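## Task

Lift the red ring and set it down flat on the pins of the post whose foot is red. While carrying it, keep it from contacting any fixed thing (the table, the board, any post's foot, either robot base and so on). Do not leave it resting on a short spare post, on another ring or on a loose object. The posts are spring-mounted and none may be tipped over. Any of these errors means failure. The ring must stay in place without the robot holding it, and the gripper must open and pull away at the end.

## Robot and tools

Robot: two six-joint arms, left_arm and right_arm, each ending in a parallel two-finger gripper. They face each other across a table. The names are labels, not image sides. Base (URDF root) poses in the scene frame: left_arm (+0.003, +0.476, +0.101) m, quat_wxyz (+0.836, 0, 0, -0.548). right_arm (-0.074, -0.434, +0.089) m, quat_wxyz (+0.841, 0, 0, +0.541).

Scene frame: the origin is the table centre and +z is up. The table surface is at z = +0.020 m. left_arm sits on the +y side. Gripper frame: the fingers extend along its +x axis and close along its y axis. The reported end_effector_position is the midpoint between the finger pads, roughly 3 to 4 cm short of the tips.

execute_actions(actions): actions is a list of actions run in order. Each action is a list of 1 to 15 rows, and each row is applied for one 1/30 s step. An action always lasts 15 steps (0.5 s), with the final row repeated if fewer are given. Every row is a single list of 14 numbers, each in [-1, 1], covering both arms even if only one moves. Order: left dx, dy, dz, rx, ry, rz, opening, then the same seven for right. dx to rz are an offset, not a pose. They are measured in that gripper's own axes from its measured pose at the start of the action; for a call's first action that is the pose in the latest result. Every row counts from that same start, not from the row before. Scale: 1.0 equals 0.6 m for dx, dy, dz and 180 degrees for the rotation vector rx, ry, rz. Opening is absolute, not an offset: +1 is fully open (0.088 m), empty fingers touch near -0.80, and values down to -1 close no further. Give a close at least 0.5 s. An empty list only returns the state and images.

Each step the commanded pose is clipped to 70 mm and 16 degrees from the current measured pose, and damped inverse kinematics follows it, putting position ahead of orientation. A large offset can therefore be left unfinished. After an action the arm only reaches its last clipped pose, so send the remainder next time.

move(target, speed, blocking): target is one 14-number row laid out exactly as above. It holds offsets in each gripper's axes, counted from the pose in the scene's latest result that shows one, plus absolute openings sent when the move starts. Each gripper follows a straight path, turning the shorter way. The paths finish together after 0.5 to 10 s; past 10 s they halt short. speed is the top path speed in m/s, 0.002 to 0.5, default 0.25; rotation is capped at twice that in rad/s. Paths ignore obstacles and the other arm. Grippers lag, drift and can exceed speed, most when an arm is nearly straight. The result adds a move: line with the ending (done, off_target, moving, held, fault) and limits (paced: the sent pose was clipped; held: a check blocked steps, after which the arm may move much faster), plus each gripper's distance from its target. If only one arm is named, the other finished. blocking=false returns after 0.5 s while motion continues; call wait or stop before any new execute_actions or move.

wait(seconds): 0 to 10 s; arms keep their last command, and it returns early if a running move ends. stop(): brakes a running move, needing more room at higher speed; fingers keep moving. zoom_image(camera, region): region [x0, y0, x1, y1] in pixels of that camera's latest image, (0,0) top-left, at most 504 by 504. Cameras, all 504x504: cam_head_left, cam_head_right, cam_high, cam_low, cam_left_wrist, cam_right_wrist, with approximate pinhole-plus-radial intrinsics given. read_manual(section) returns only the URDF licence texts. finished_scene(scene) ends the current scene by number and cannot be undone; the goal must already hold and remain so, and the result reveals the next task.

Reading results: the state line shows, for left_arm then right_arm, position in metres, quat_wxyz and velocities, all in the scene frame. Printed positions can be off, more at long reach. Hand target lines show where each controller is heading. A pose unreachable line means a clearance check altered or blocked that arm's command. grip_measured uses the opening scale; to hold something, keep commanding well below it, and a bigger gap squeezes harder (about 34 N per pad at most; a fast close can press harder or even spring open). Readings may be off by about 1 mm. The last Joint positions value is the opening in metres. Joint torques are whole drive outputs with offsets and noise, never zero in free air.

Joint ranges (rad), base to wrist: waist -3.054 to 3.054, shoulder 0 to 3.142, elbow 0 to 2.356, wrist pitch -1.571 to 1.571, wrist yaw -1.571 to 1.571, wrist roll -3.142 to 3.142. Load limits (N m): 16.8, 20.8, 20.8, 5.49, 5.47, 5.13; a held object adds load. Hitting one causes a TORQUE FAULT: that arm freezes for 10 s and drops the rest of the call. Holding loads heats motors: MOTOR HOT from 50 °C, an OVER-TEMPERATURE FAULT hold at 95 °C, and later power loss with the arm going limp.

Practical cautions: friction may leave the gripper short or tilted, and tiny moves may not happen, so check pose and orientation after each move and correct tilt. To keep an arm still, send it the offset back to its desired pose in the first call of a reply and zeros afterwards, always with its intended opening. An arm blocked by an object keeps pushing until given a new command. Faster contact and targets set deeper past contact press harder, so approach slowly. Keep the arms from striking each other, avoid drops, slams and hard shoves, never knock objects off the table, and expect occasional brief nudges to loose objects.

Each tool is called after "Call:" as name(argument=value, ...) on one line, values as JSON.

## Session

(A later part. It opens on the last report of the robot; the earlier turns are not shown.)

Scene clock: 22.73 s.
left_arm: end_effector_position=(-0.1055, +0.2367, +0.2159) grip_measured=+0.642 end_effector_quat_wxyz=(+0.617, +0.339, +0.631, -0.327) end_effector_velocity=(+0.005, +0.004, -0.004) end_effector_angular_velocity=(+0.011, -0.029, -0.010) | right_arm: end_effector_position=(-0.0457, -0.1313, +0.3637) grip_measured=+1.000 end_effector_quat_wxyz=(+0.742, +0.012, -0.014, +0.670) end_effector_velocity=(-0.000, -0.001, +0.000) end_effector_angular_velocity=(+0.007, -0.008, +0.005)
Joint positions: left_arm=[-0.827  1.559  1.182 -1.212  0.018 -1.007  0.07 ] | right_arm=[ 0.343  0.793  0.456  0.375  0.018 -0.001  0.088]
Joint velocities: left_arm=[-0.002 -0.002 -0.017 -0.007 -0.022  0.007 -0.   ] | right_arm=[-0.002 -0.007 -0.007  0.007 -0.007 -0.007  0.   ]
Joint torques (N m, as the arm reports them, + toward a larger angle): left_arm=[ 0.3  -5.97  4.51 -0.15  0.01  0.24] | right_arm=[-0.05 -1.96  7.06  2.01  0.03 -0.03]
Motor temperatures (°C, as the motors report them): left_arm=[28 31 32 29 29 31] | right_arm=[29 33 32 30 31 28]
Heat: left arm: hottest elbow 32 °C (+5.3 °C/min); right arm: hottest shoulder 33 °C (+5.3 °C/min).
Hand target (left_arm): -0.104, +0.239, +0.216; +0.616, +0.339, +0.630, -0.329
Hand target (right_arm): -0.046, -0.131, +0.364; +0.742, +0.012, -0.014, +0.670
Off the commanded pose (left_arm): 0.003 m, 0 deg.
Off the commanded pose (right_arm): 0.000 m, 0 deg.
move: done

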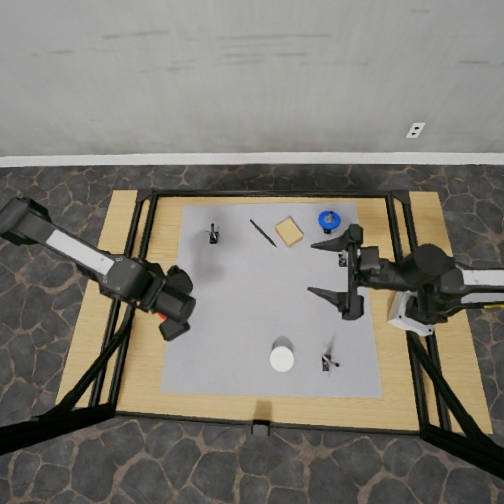

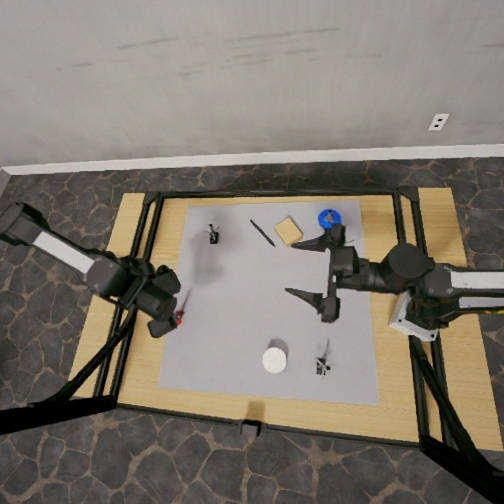

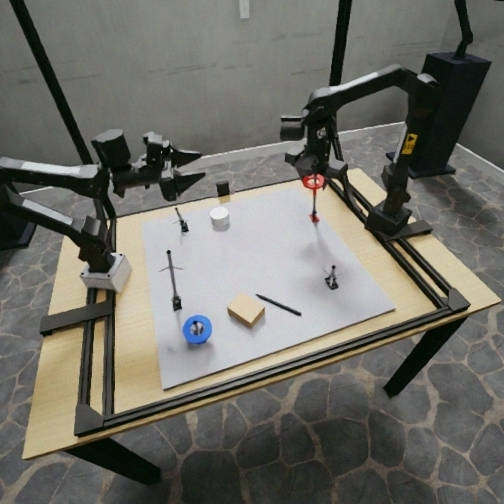

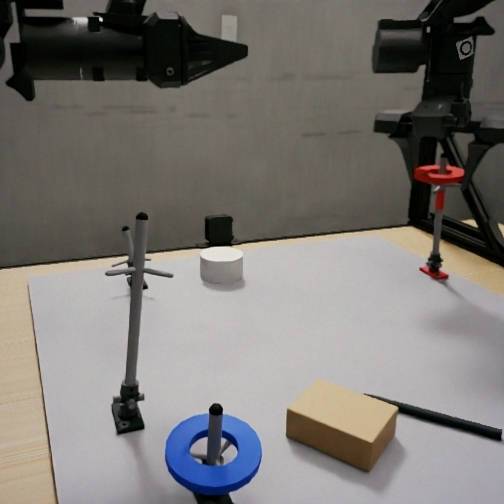

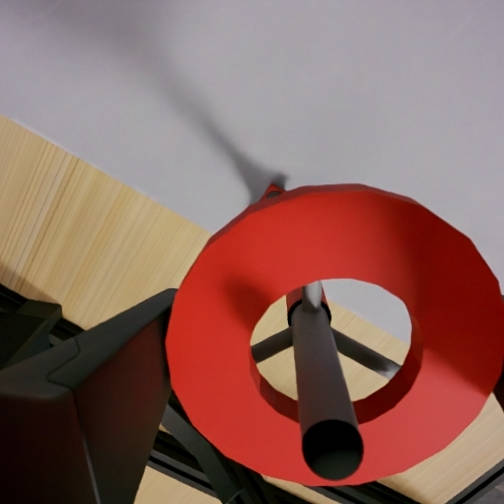

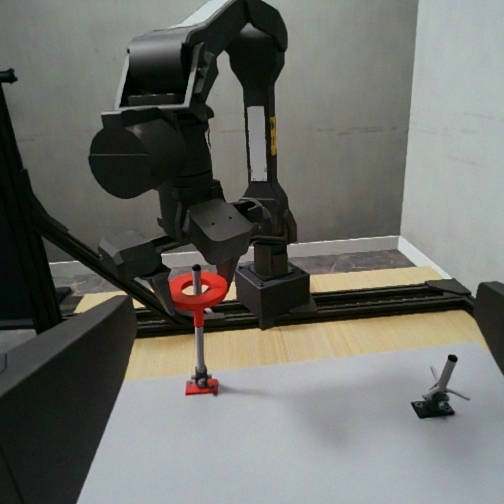

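Call:
move(target=[0.014,0.008,0,0,0,0,0.3,0,0,0,0,0,0,1], speed=0.04)

Call:
zoom_image(camera="cam_low", region=[384,90,504,220])

Scene clock: 23.60 s.
left_arm: end_effector_position=(-0.1035, +0.2374, +0.2080) grip_measured=+0.642 end_effector_quat_wxyz=(+0.617, +0.338, +0.631, -0.326) end_effector_velocity=(+0.001, +0.005, -0.002) end_effector_angular_velocity=(+0.018, +0.000, -0.019) | right_arm: end_effector_position=(-0.0457, -0.1313, +0.3637) grip_measured=+1.000 end_effector_quat_wxyz=(+0.742, +0.012, -0.014, +0.670) end_effector_velocity=(-0.000, -0.000, -0.002) end_effector_angular_velocity=(-0.008, -0.007, +0.005)
Joint positions: left_arm=[-0.822  1.559  1.15  -1.181  0.018 -1.004  0.07 ] | right_arm=[ 0.343  0.793  0.456  0.375  0.018 -0.001  0.088]
Joint velocities: left_arm=[ 0.002 -0.002 -0.012 -0.007  0.007  0.022 -0.   ] | right_arm=[-0.002 -0.002 -0.002 -0.007 -0.007 -0.007  0.   ]
Joint torques (N m, as the arm reports them, + toward a larger angle): left_arm=[ 0.27 -5.7   4.44 -0.15  0.01  0.25] | right_arm=[-0.08 -1.96  7.06  2.01  0.03 -0.03]
Motor temperatures (°C, as the motors report them): left_arm=[28 31 32 29 29 31] | right_arm=[29 33 32 30 31 28]
Heat: left arm: hottest elbow 32 °C (+5.1 °C/min); right arm: hottest shoulder 33 °C (+5.1 °C/min).
Hand target (left_arm): -0.102, +0.239, +0.208; +0.617, +0.339, +0.631, -0.327
Hand target (right_arm): -0.046, -0.131, +0.364; +0.742, +0.012, -0.014, +0.670
Off the commanded pose (left_arm): 0.003 m, 0 deg.
Off the commanded pose (right_arm): 0.000 m, 0 deg.
move: done

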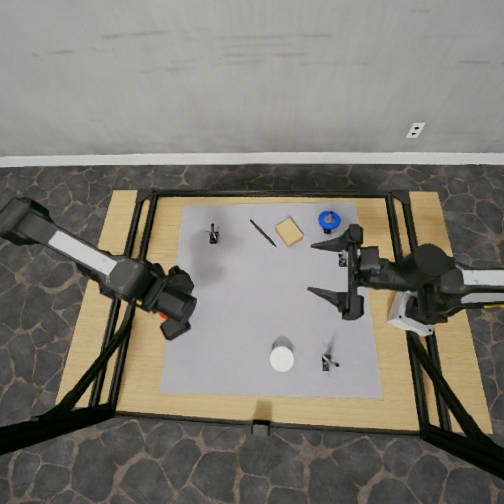

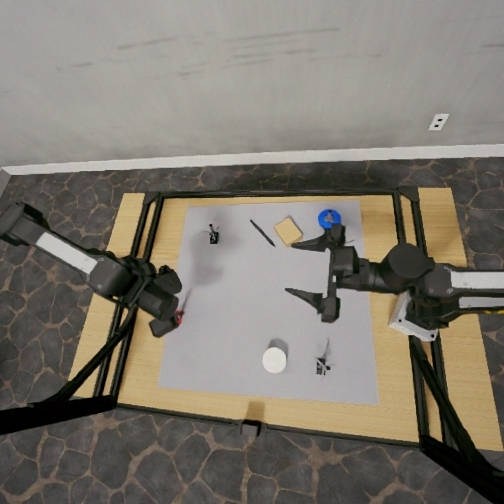

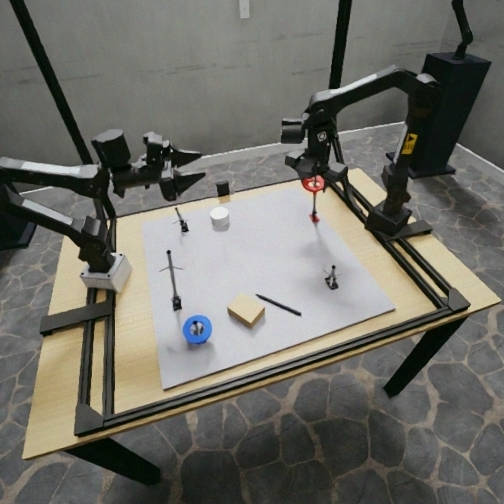

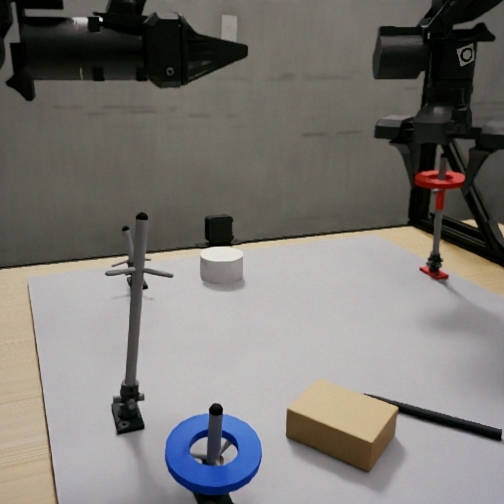

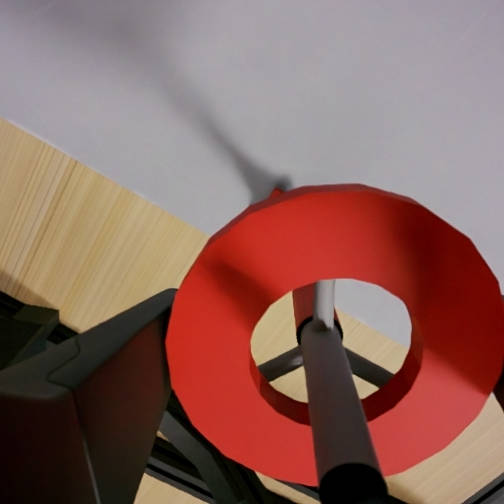

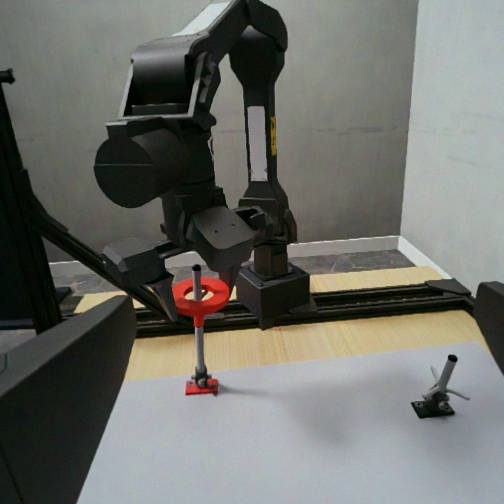

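Region (384, 90, 504, 220) of cam_low's 504x504 image, scaled by 3.877, with more detail than that image has; it fills the left 465 columns of this view, and the rest is white.

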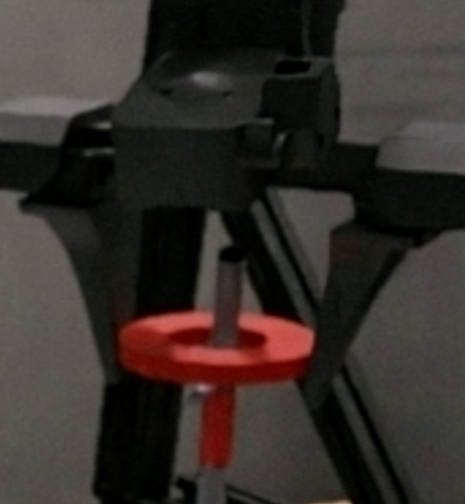

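Call:
execute_actions(actions=[[[0,0,0,0,0,0,1,0,0,0,0,0,0,1]]])

Call:
move(target=[-0.14,0,0,0,0,0,1,0,0,0,0,0,0,1], speed=0.18)

Call:
move(target=[0,0,0.2,0,0,0,1,0,0,0,0,0,0,1], speed=0.25)

Call:
zoom_image(camera="cam_low", region=[384,90,504,220])

Scene clock: 24.27 s.
left_arm: end_effector_position=(-0.1034, +0.2375, +0.2077) grip_measured=+0.997 end_effector_quat_wxyz=(+0.617, +0.338, +0.631, -0.325) end_effector_velocity=(+0.005, +0.000, -0.000) end_effector_angular_velocity=(-0.002, -0.023, +0.009) | right_arm: end_effector_position=(-0.0457, -0.1313, +0.3637) grip_measured=+1.000 end_effector_quat_wxyz=(+0.742, +0.012, -0.014, +0.670) end_effector_velocity=(+0.002, -0.001, -0.002) end_effector_angular_velocity=(-0.007, +0.008, -0.009)
Joint positions: left_arm=[-0.821  1.559  1.149 -1.181  0.018 -1.004  0.088] | right_arm=[ 0.343  0.793  0.456  0.375  0.018 -0.001  0.088]
Joint velocities: left_arm=[ 0.002 -0.002 -0.002 -0.007 -0.022 -0.007  0.006] | right_arm=[-0.002 -0.002 -0.002 -0.007  0.007  0.007  0.   ]
Joint torques (N m, as the arm reports them, + toward a larger angle): left_arm=[ 0.01 -4.83  5.9  -0.34  0.02 -0.06] | right_arm=[-0.07 -1.92  7.05  2.01  0.02 -0.03]
Motor temperatures (°C, as the motors report them): left_arm=[28 31 32 29 29 31] | right_arm=[29 32 32 30 31 28]
Heat: left arm: hottest elbow 32 °C (+4.9 °C/min); right arm: hottest shoulder 32 °C (+2.5 °C/min).
Hand target (left_arm): -0.103, +0.237, +0.208; +0.617, +0.338, +0.631, -0.325
Hand target (right_arm): -0.046, -0.131, +0.364; +0.742, +0.012, -0.014, +0.670
Off the commanded pose (left_arm): 0.000 m, 0 deg.
Off the commanded pose (right_arm): 0.000 m, 0 deg.

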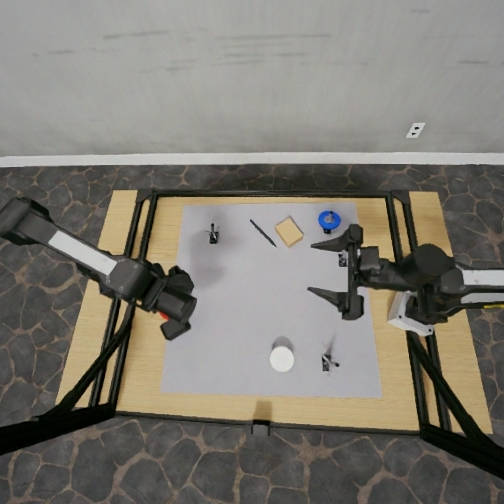

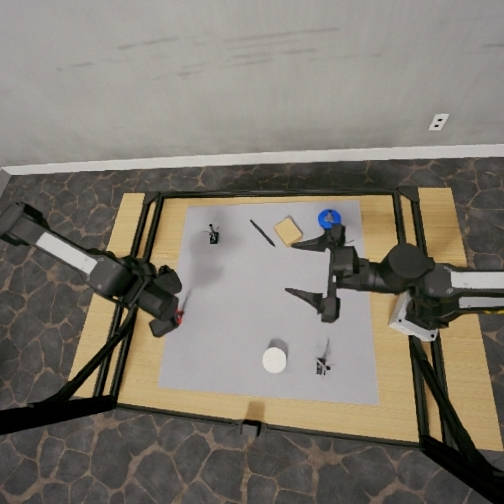

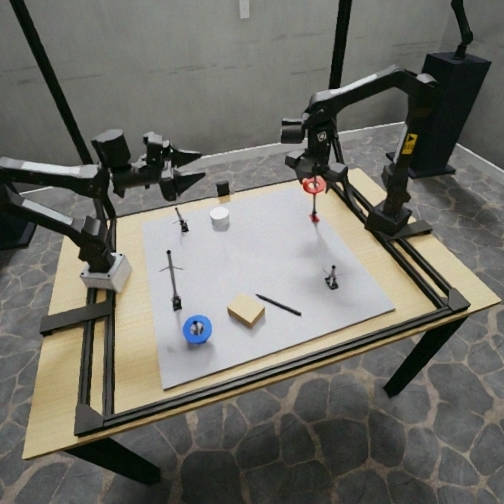

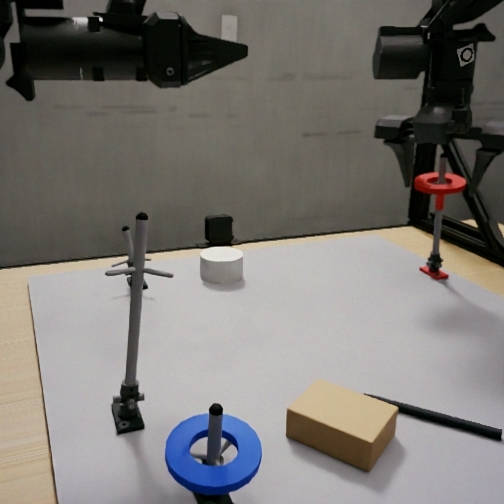

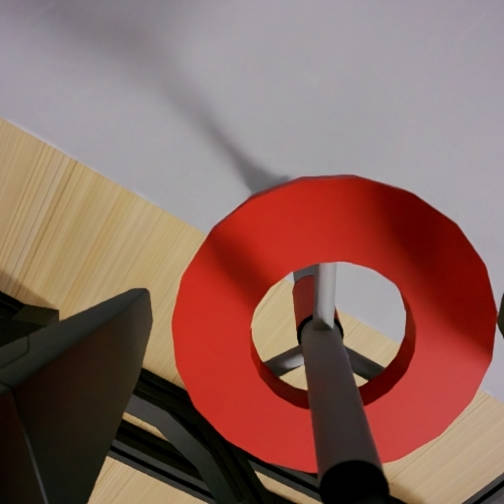

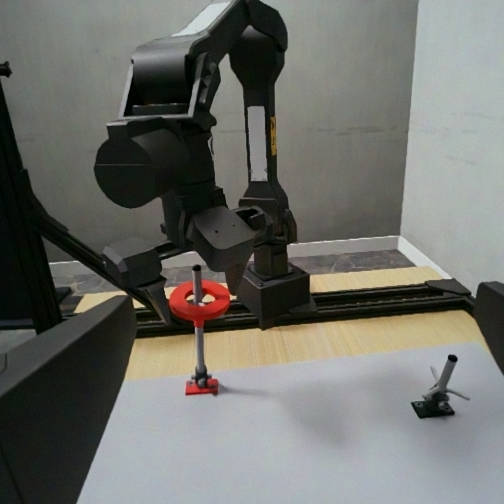

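Scene clock: 25.37 s.
left_arm: end_effector_position=(-0.1018, +0.2380, +0.2900) grip_measured=+1.000 end_effector_quat_wxyz=(+0.618, +0.339, +0.632, -0.323) end_effector_velocity=(-0.002, +0.000, +0.004) end_effector_angular_velocity=(-0.004, +0.010, -0.010) | right_arm: end_effector_position=(-0.0457, -0.1313, +0.3637) grip_measured=+1.000 end_effector_quat_wxyz=(+0.742, +0.012, -0.014, +0.670) end_effector_velocity=(+0.002, -0.001, -0.002) end_effector_angular_velocity=(-0.010, -0.021, -0.011)
Joint positions: left_arm=[-0.816  1.556  1.474 -1.512  0.018 -1.003  0.088] | right_arm=[ 0.343  0.793  0.456  0.375  0.018 -0.001  0.088]
Joint velocities: left_arm=[-0.002 -0.002  0.012 -0.007  0.007  0.007  0.   ] | right_arm=[-0.002 -0.002 -0.002 -0.007  0.007 -0.022  0.   ]
Joint torques (N m, as the arm reports them, + toward a larger angle): left_arm=[ 0.34 -4.08  7.64 -0.41  0.02  0.24] | right_arm=[-0.07 -1.94  7.06  2.01  0.02 -0.03]
Motor temperatures (°C, as the motors report them): left_arm=[28 31 32 29 29 31] | right_arm=[29 32 32 30 31 28]
Heat: left arm: hottest elbow 32 °C (+4.7 °C/min); right arm: hottest shoulder 32 °C (+2.4 °C/min).
Hand target (left_arm): -0.102, +0.235, +0.292; +0.617, +0.338, +0.631, -0.325
Hand target (right_arm): -0.046, -0.131, +0.364; +0.742, +0.012, -0.014, +0.670
Off the commanded pose (left_arm): 0.003 m, 0 deg.
Off the commanded pose (right_arm): 0.000 m, 0 deg.
move: done

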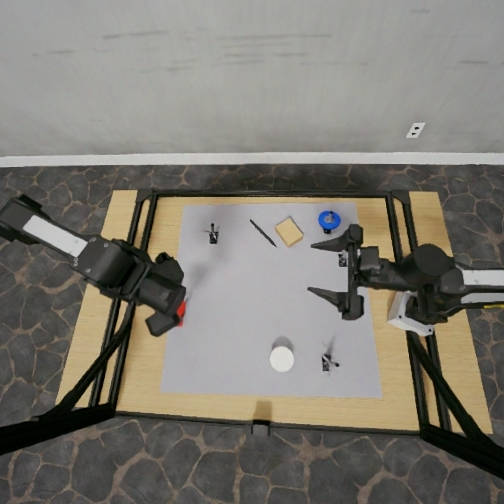

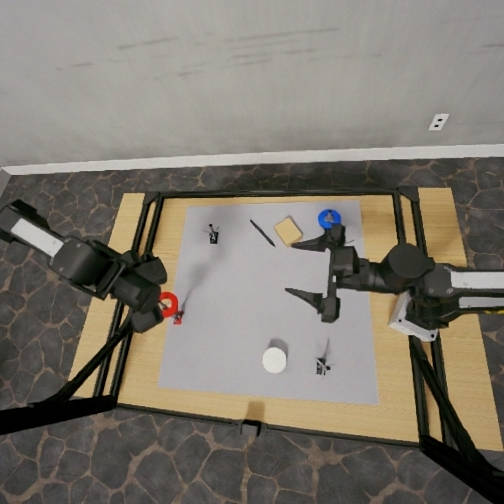

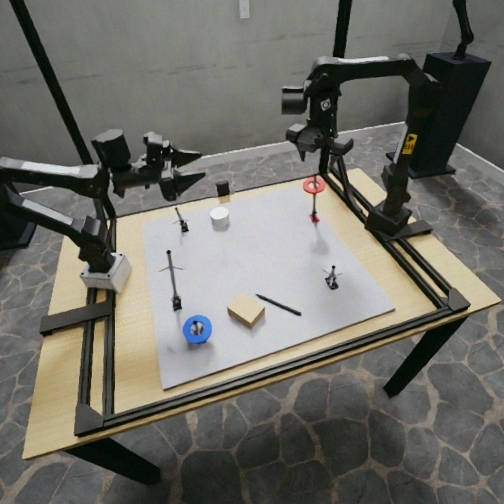

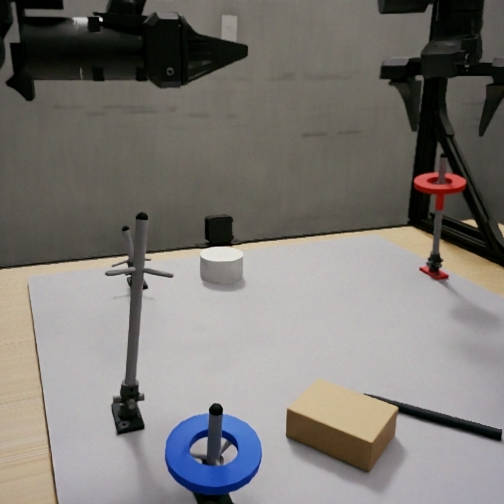

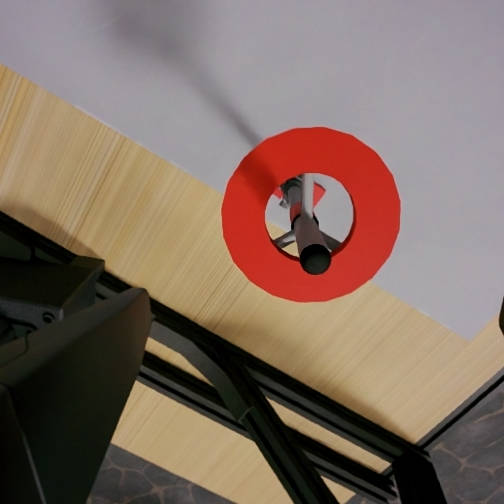

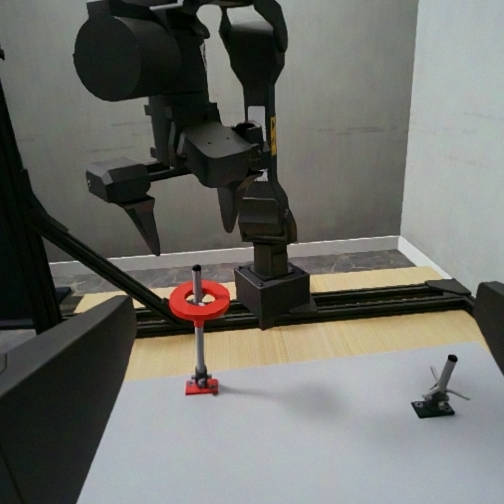

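Scene clock: 26.50 s.
left_arm: end_effector_position=(-0.0360, +0.1420, +0.2871) grip_measured=+1.000 end_effector_quat_wxyz=(+0.618, +0.337, +0.633, -0.322) end_effector_velocity=(+0.004, -0.002, -0.001) end_effector_angular_velocity=(+0.005, -0.023, +0.009) | right_arm: end_effector_position=(-0.0457, -0.1313, +0.3637) grip_measured=+1.000 end_effector_quat_wxyz=(+0.742, +0.012, -0.014, +0.670) end_effector_velocity=(+0.002, -0.001, -0.002) end_effector_angular_velocity=(-0.008, -0.006, -0.010)
Joint positions: left_arm=[-0.523  1.857  1.806 -1.548  0.012 -0.712  0.088] | right_arm=[ 0.343  0.793  0.456  0.375  0.018 -0.001  0.088]
Joint velocities: left_arm=[ 0.002  0.012  0.012 -0.007 -0.022 -0.007  0.   ] | right_arm=[-0.002 -0.002 -0.002 -0.007  0.007 -0.007  0.   ]
Joint torques (N m, as the arm reports them, + toward a larger angle): left_arm=[ 0.21 -5.63  7.49 -0.43  0.    0.26] | right_arm=[-0.05 -1.94  7.03  2.01  0.02 -0.02]
Motor temperatures (°C, as the motors report them): left_arm=[28 31 32 29 29 31] | right_arm=[29 32 33 30 31 28]
Heat: left arm: hottest elbow 32 °C (+4.5 °C/min); right arm: hottest elbow 33 °C (+4.5 °C/min).
Hand target (left_arm): -0.035, +0.139, +0.286; +0.617, +0.339, +0.633, -0.323
Hand target (right_arm): -0.046, -0.131, +0.364; +0.742, +0.012, -0.014, +0.670
Off the commanded pose (left_arm): 0.004 m, 0 deg.
Off the commanded pose (right_arm): 0.000 m, 0 deg.
move: done

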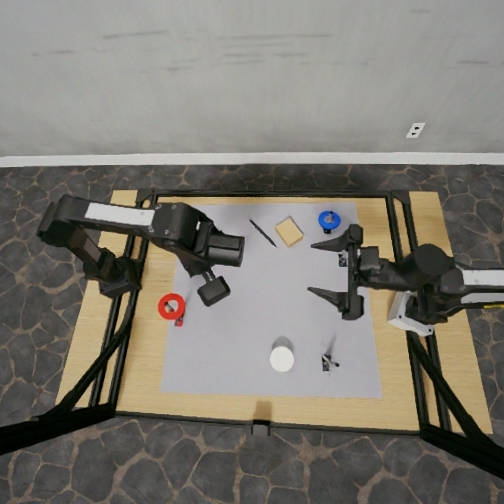

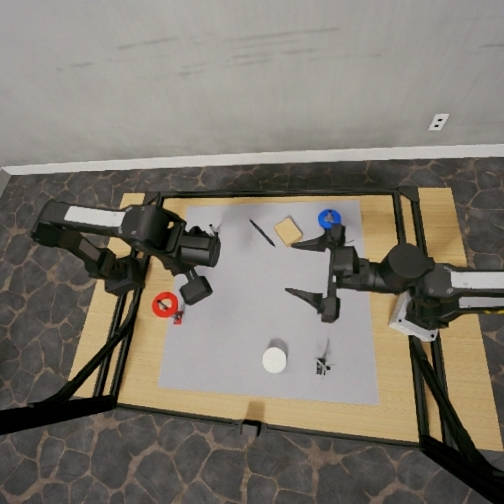

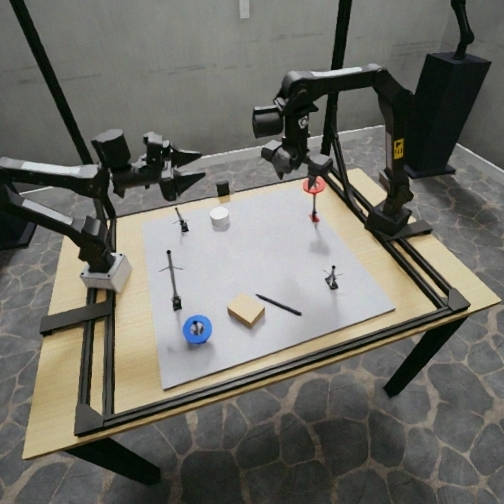

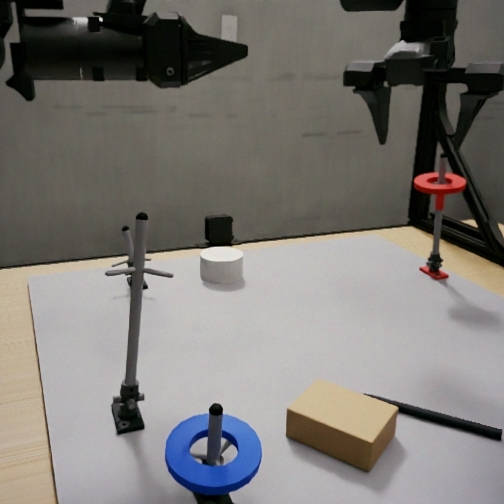

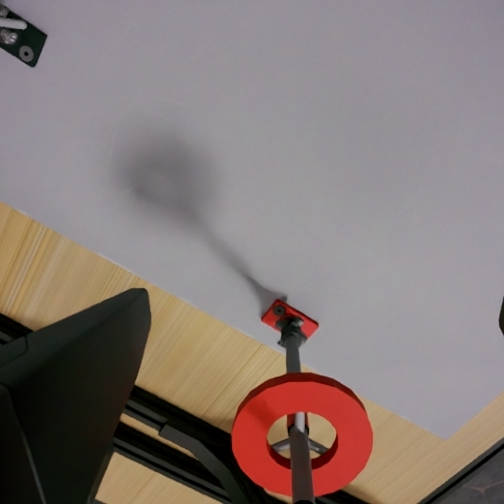

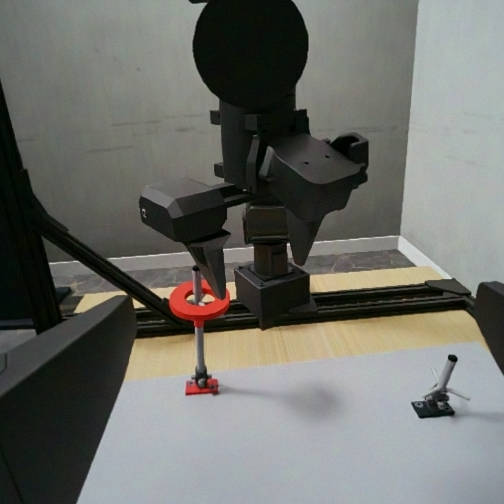

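Region (384, 90, 504, 220) of cam_low's 504x504 image, scaled by 3.877, with more detail than that image has; it fills the left 465 columns of this view, and the rest is white.

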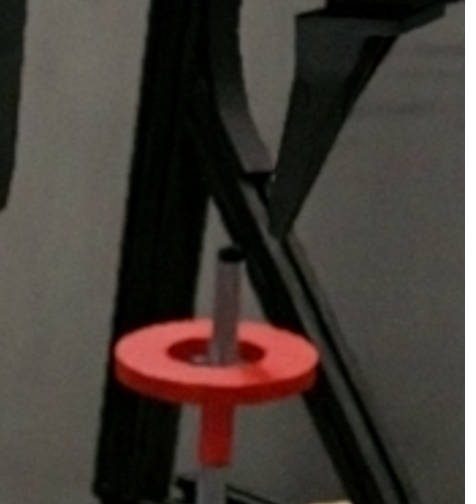

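Call:
finished_scene(scene=2)

The scene is finished: the task was done.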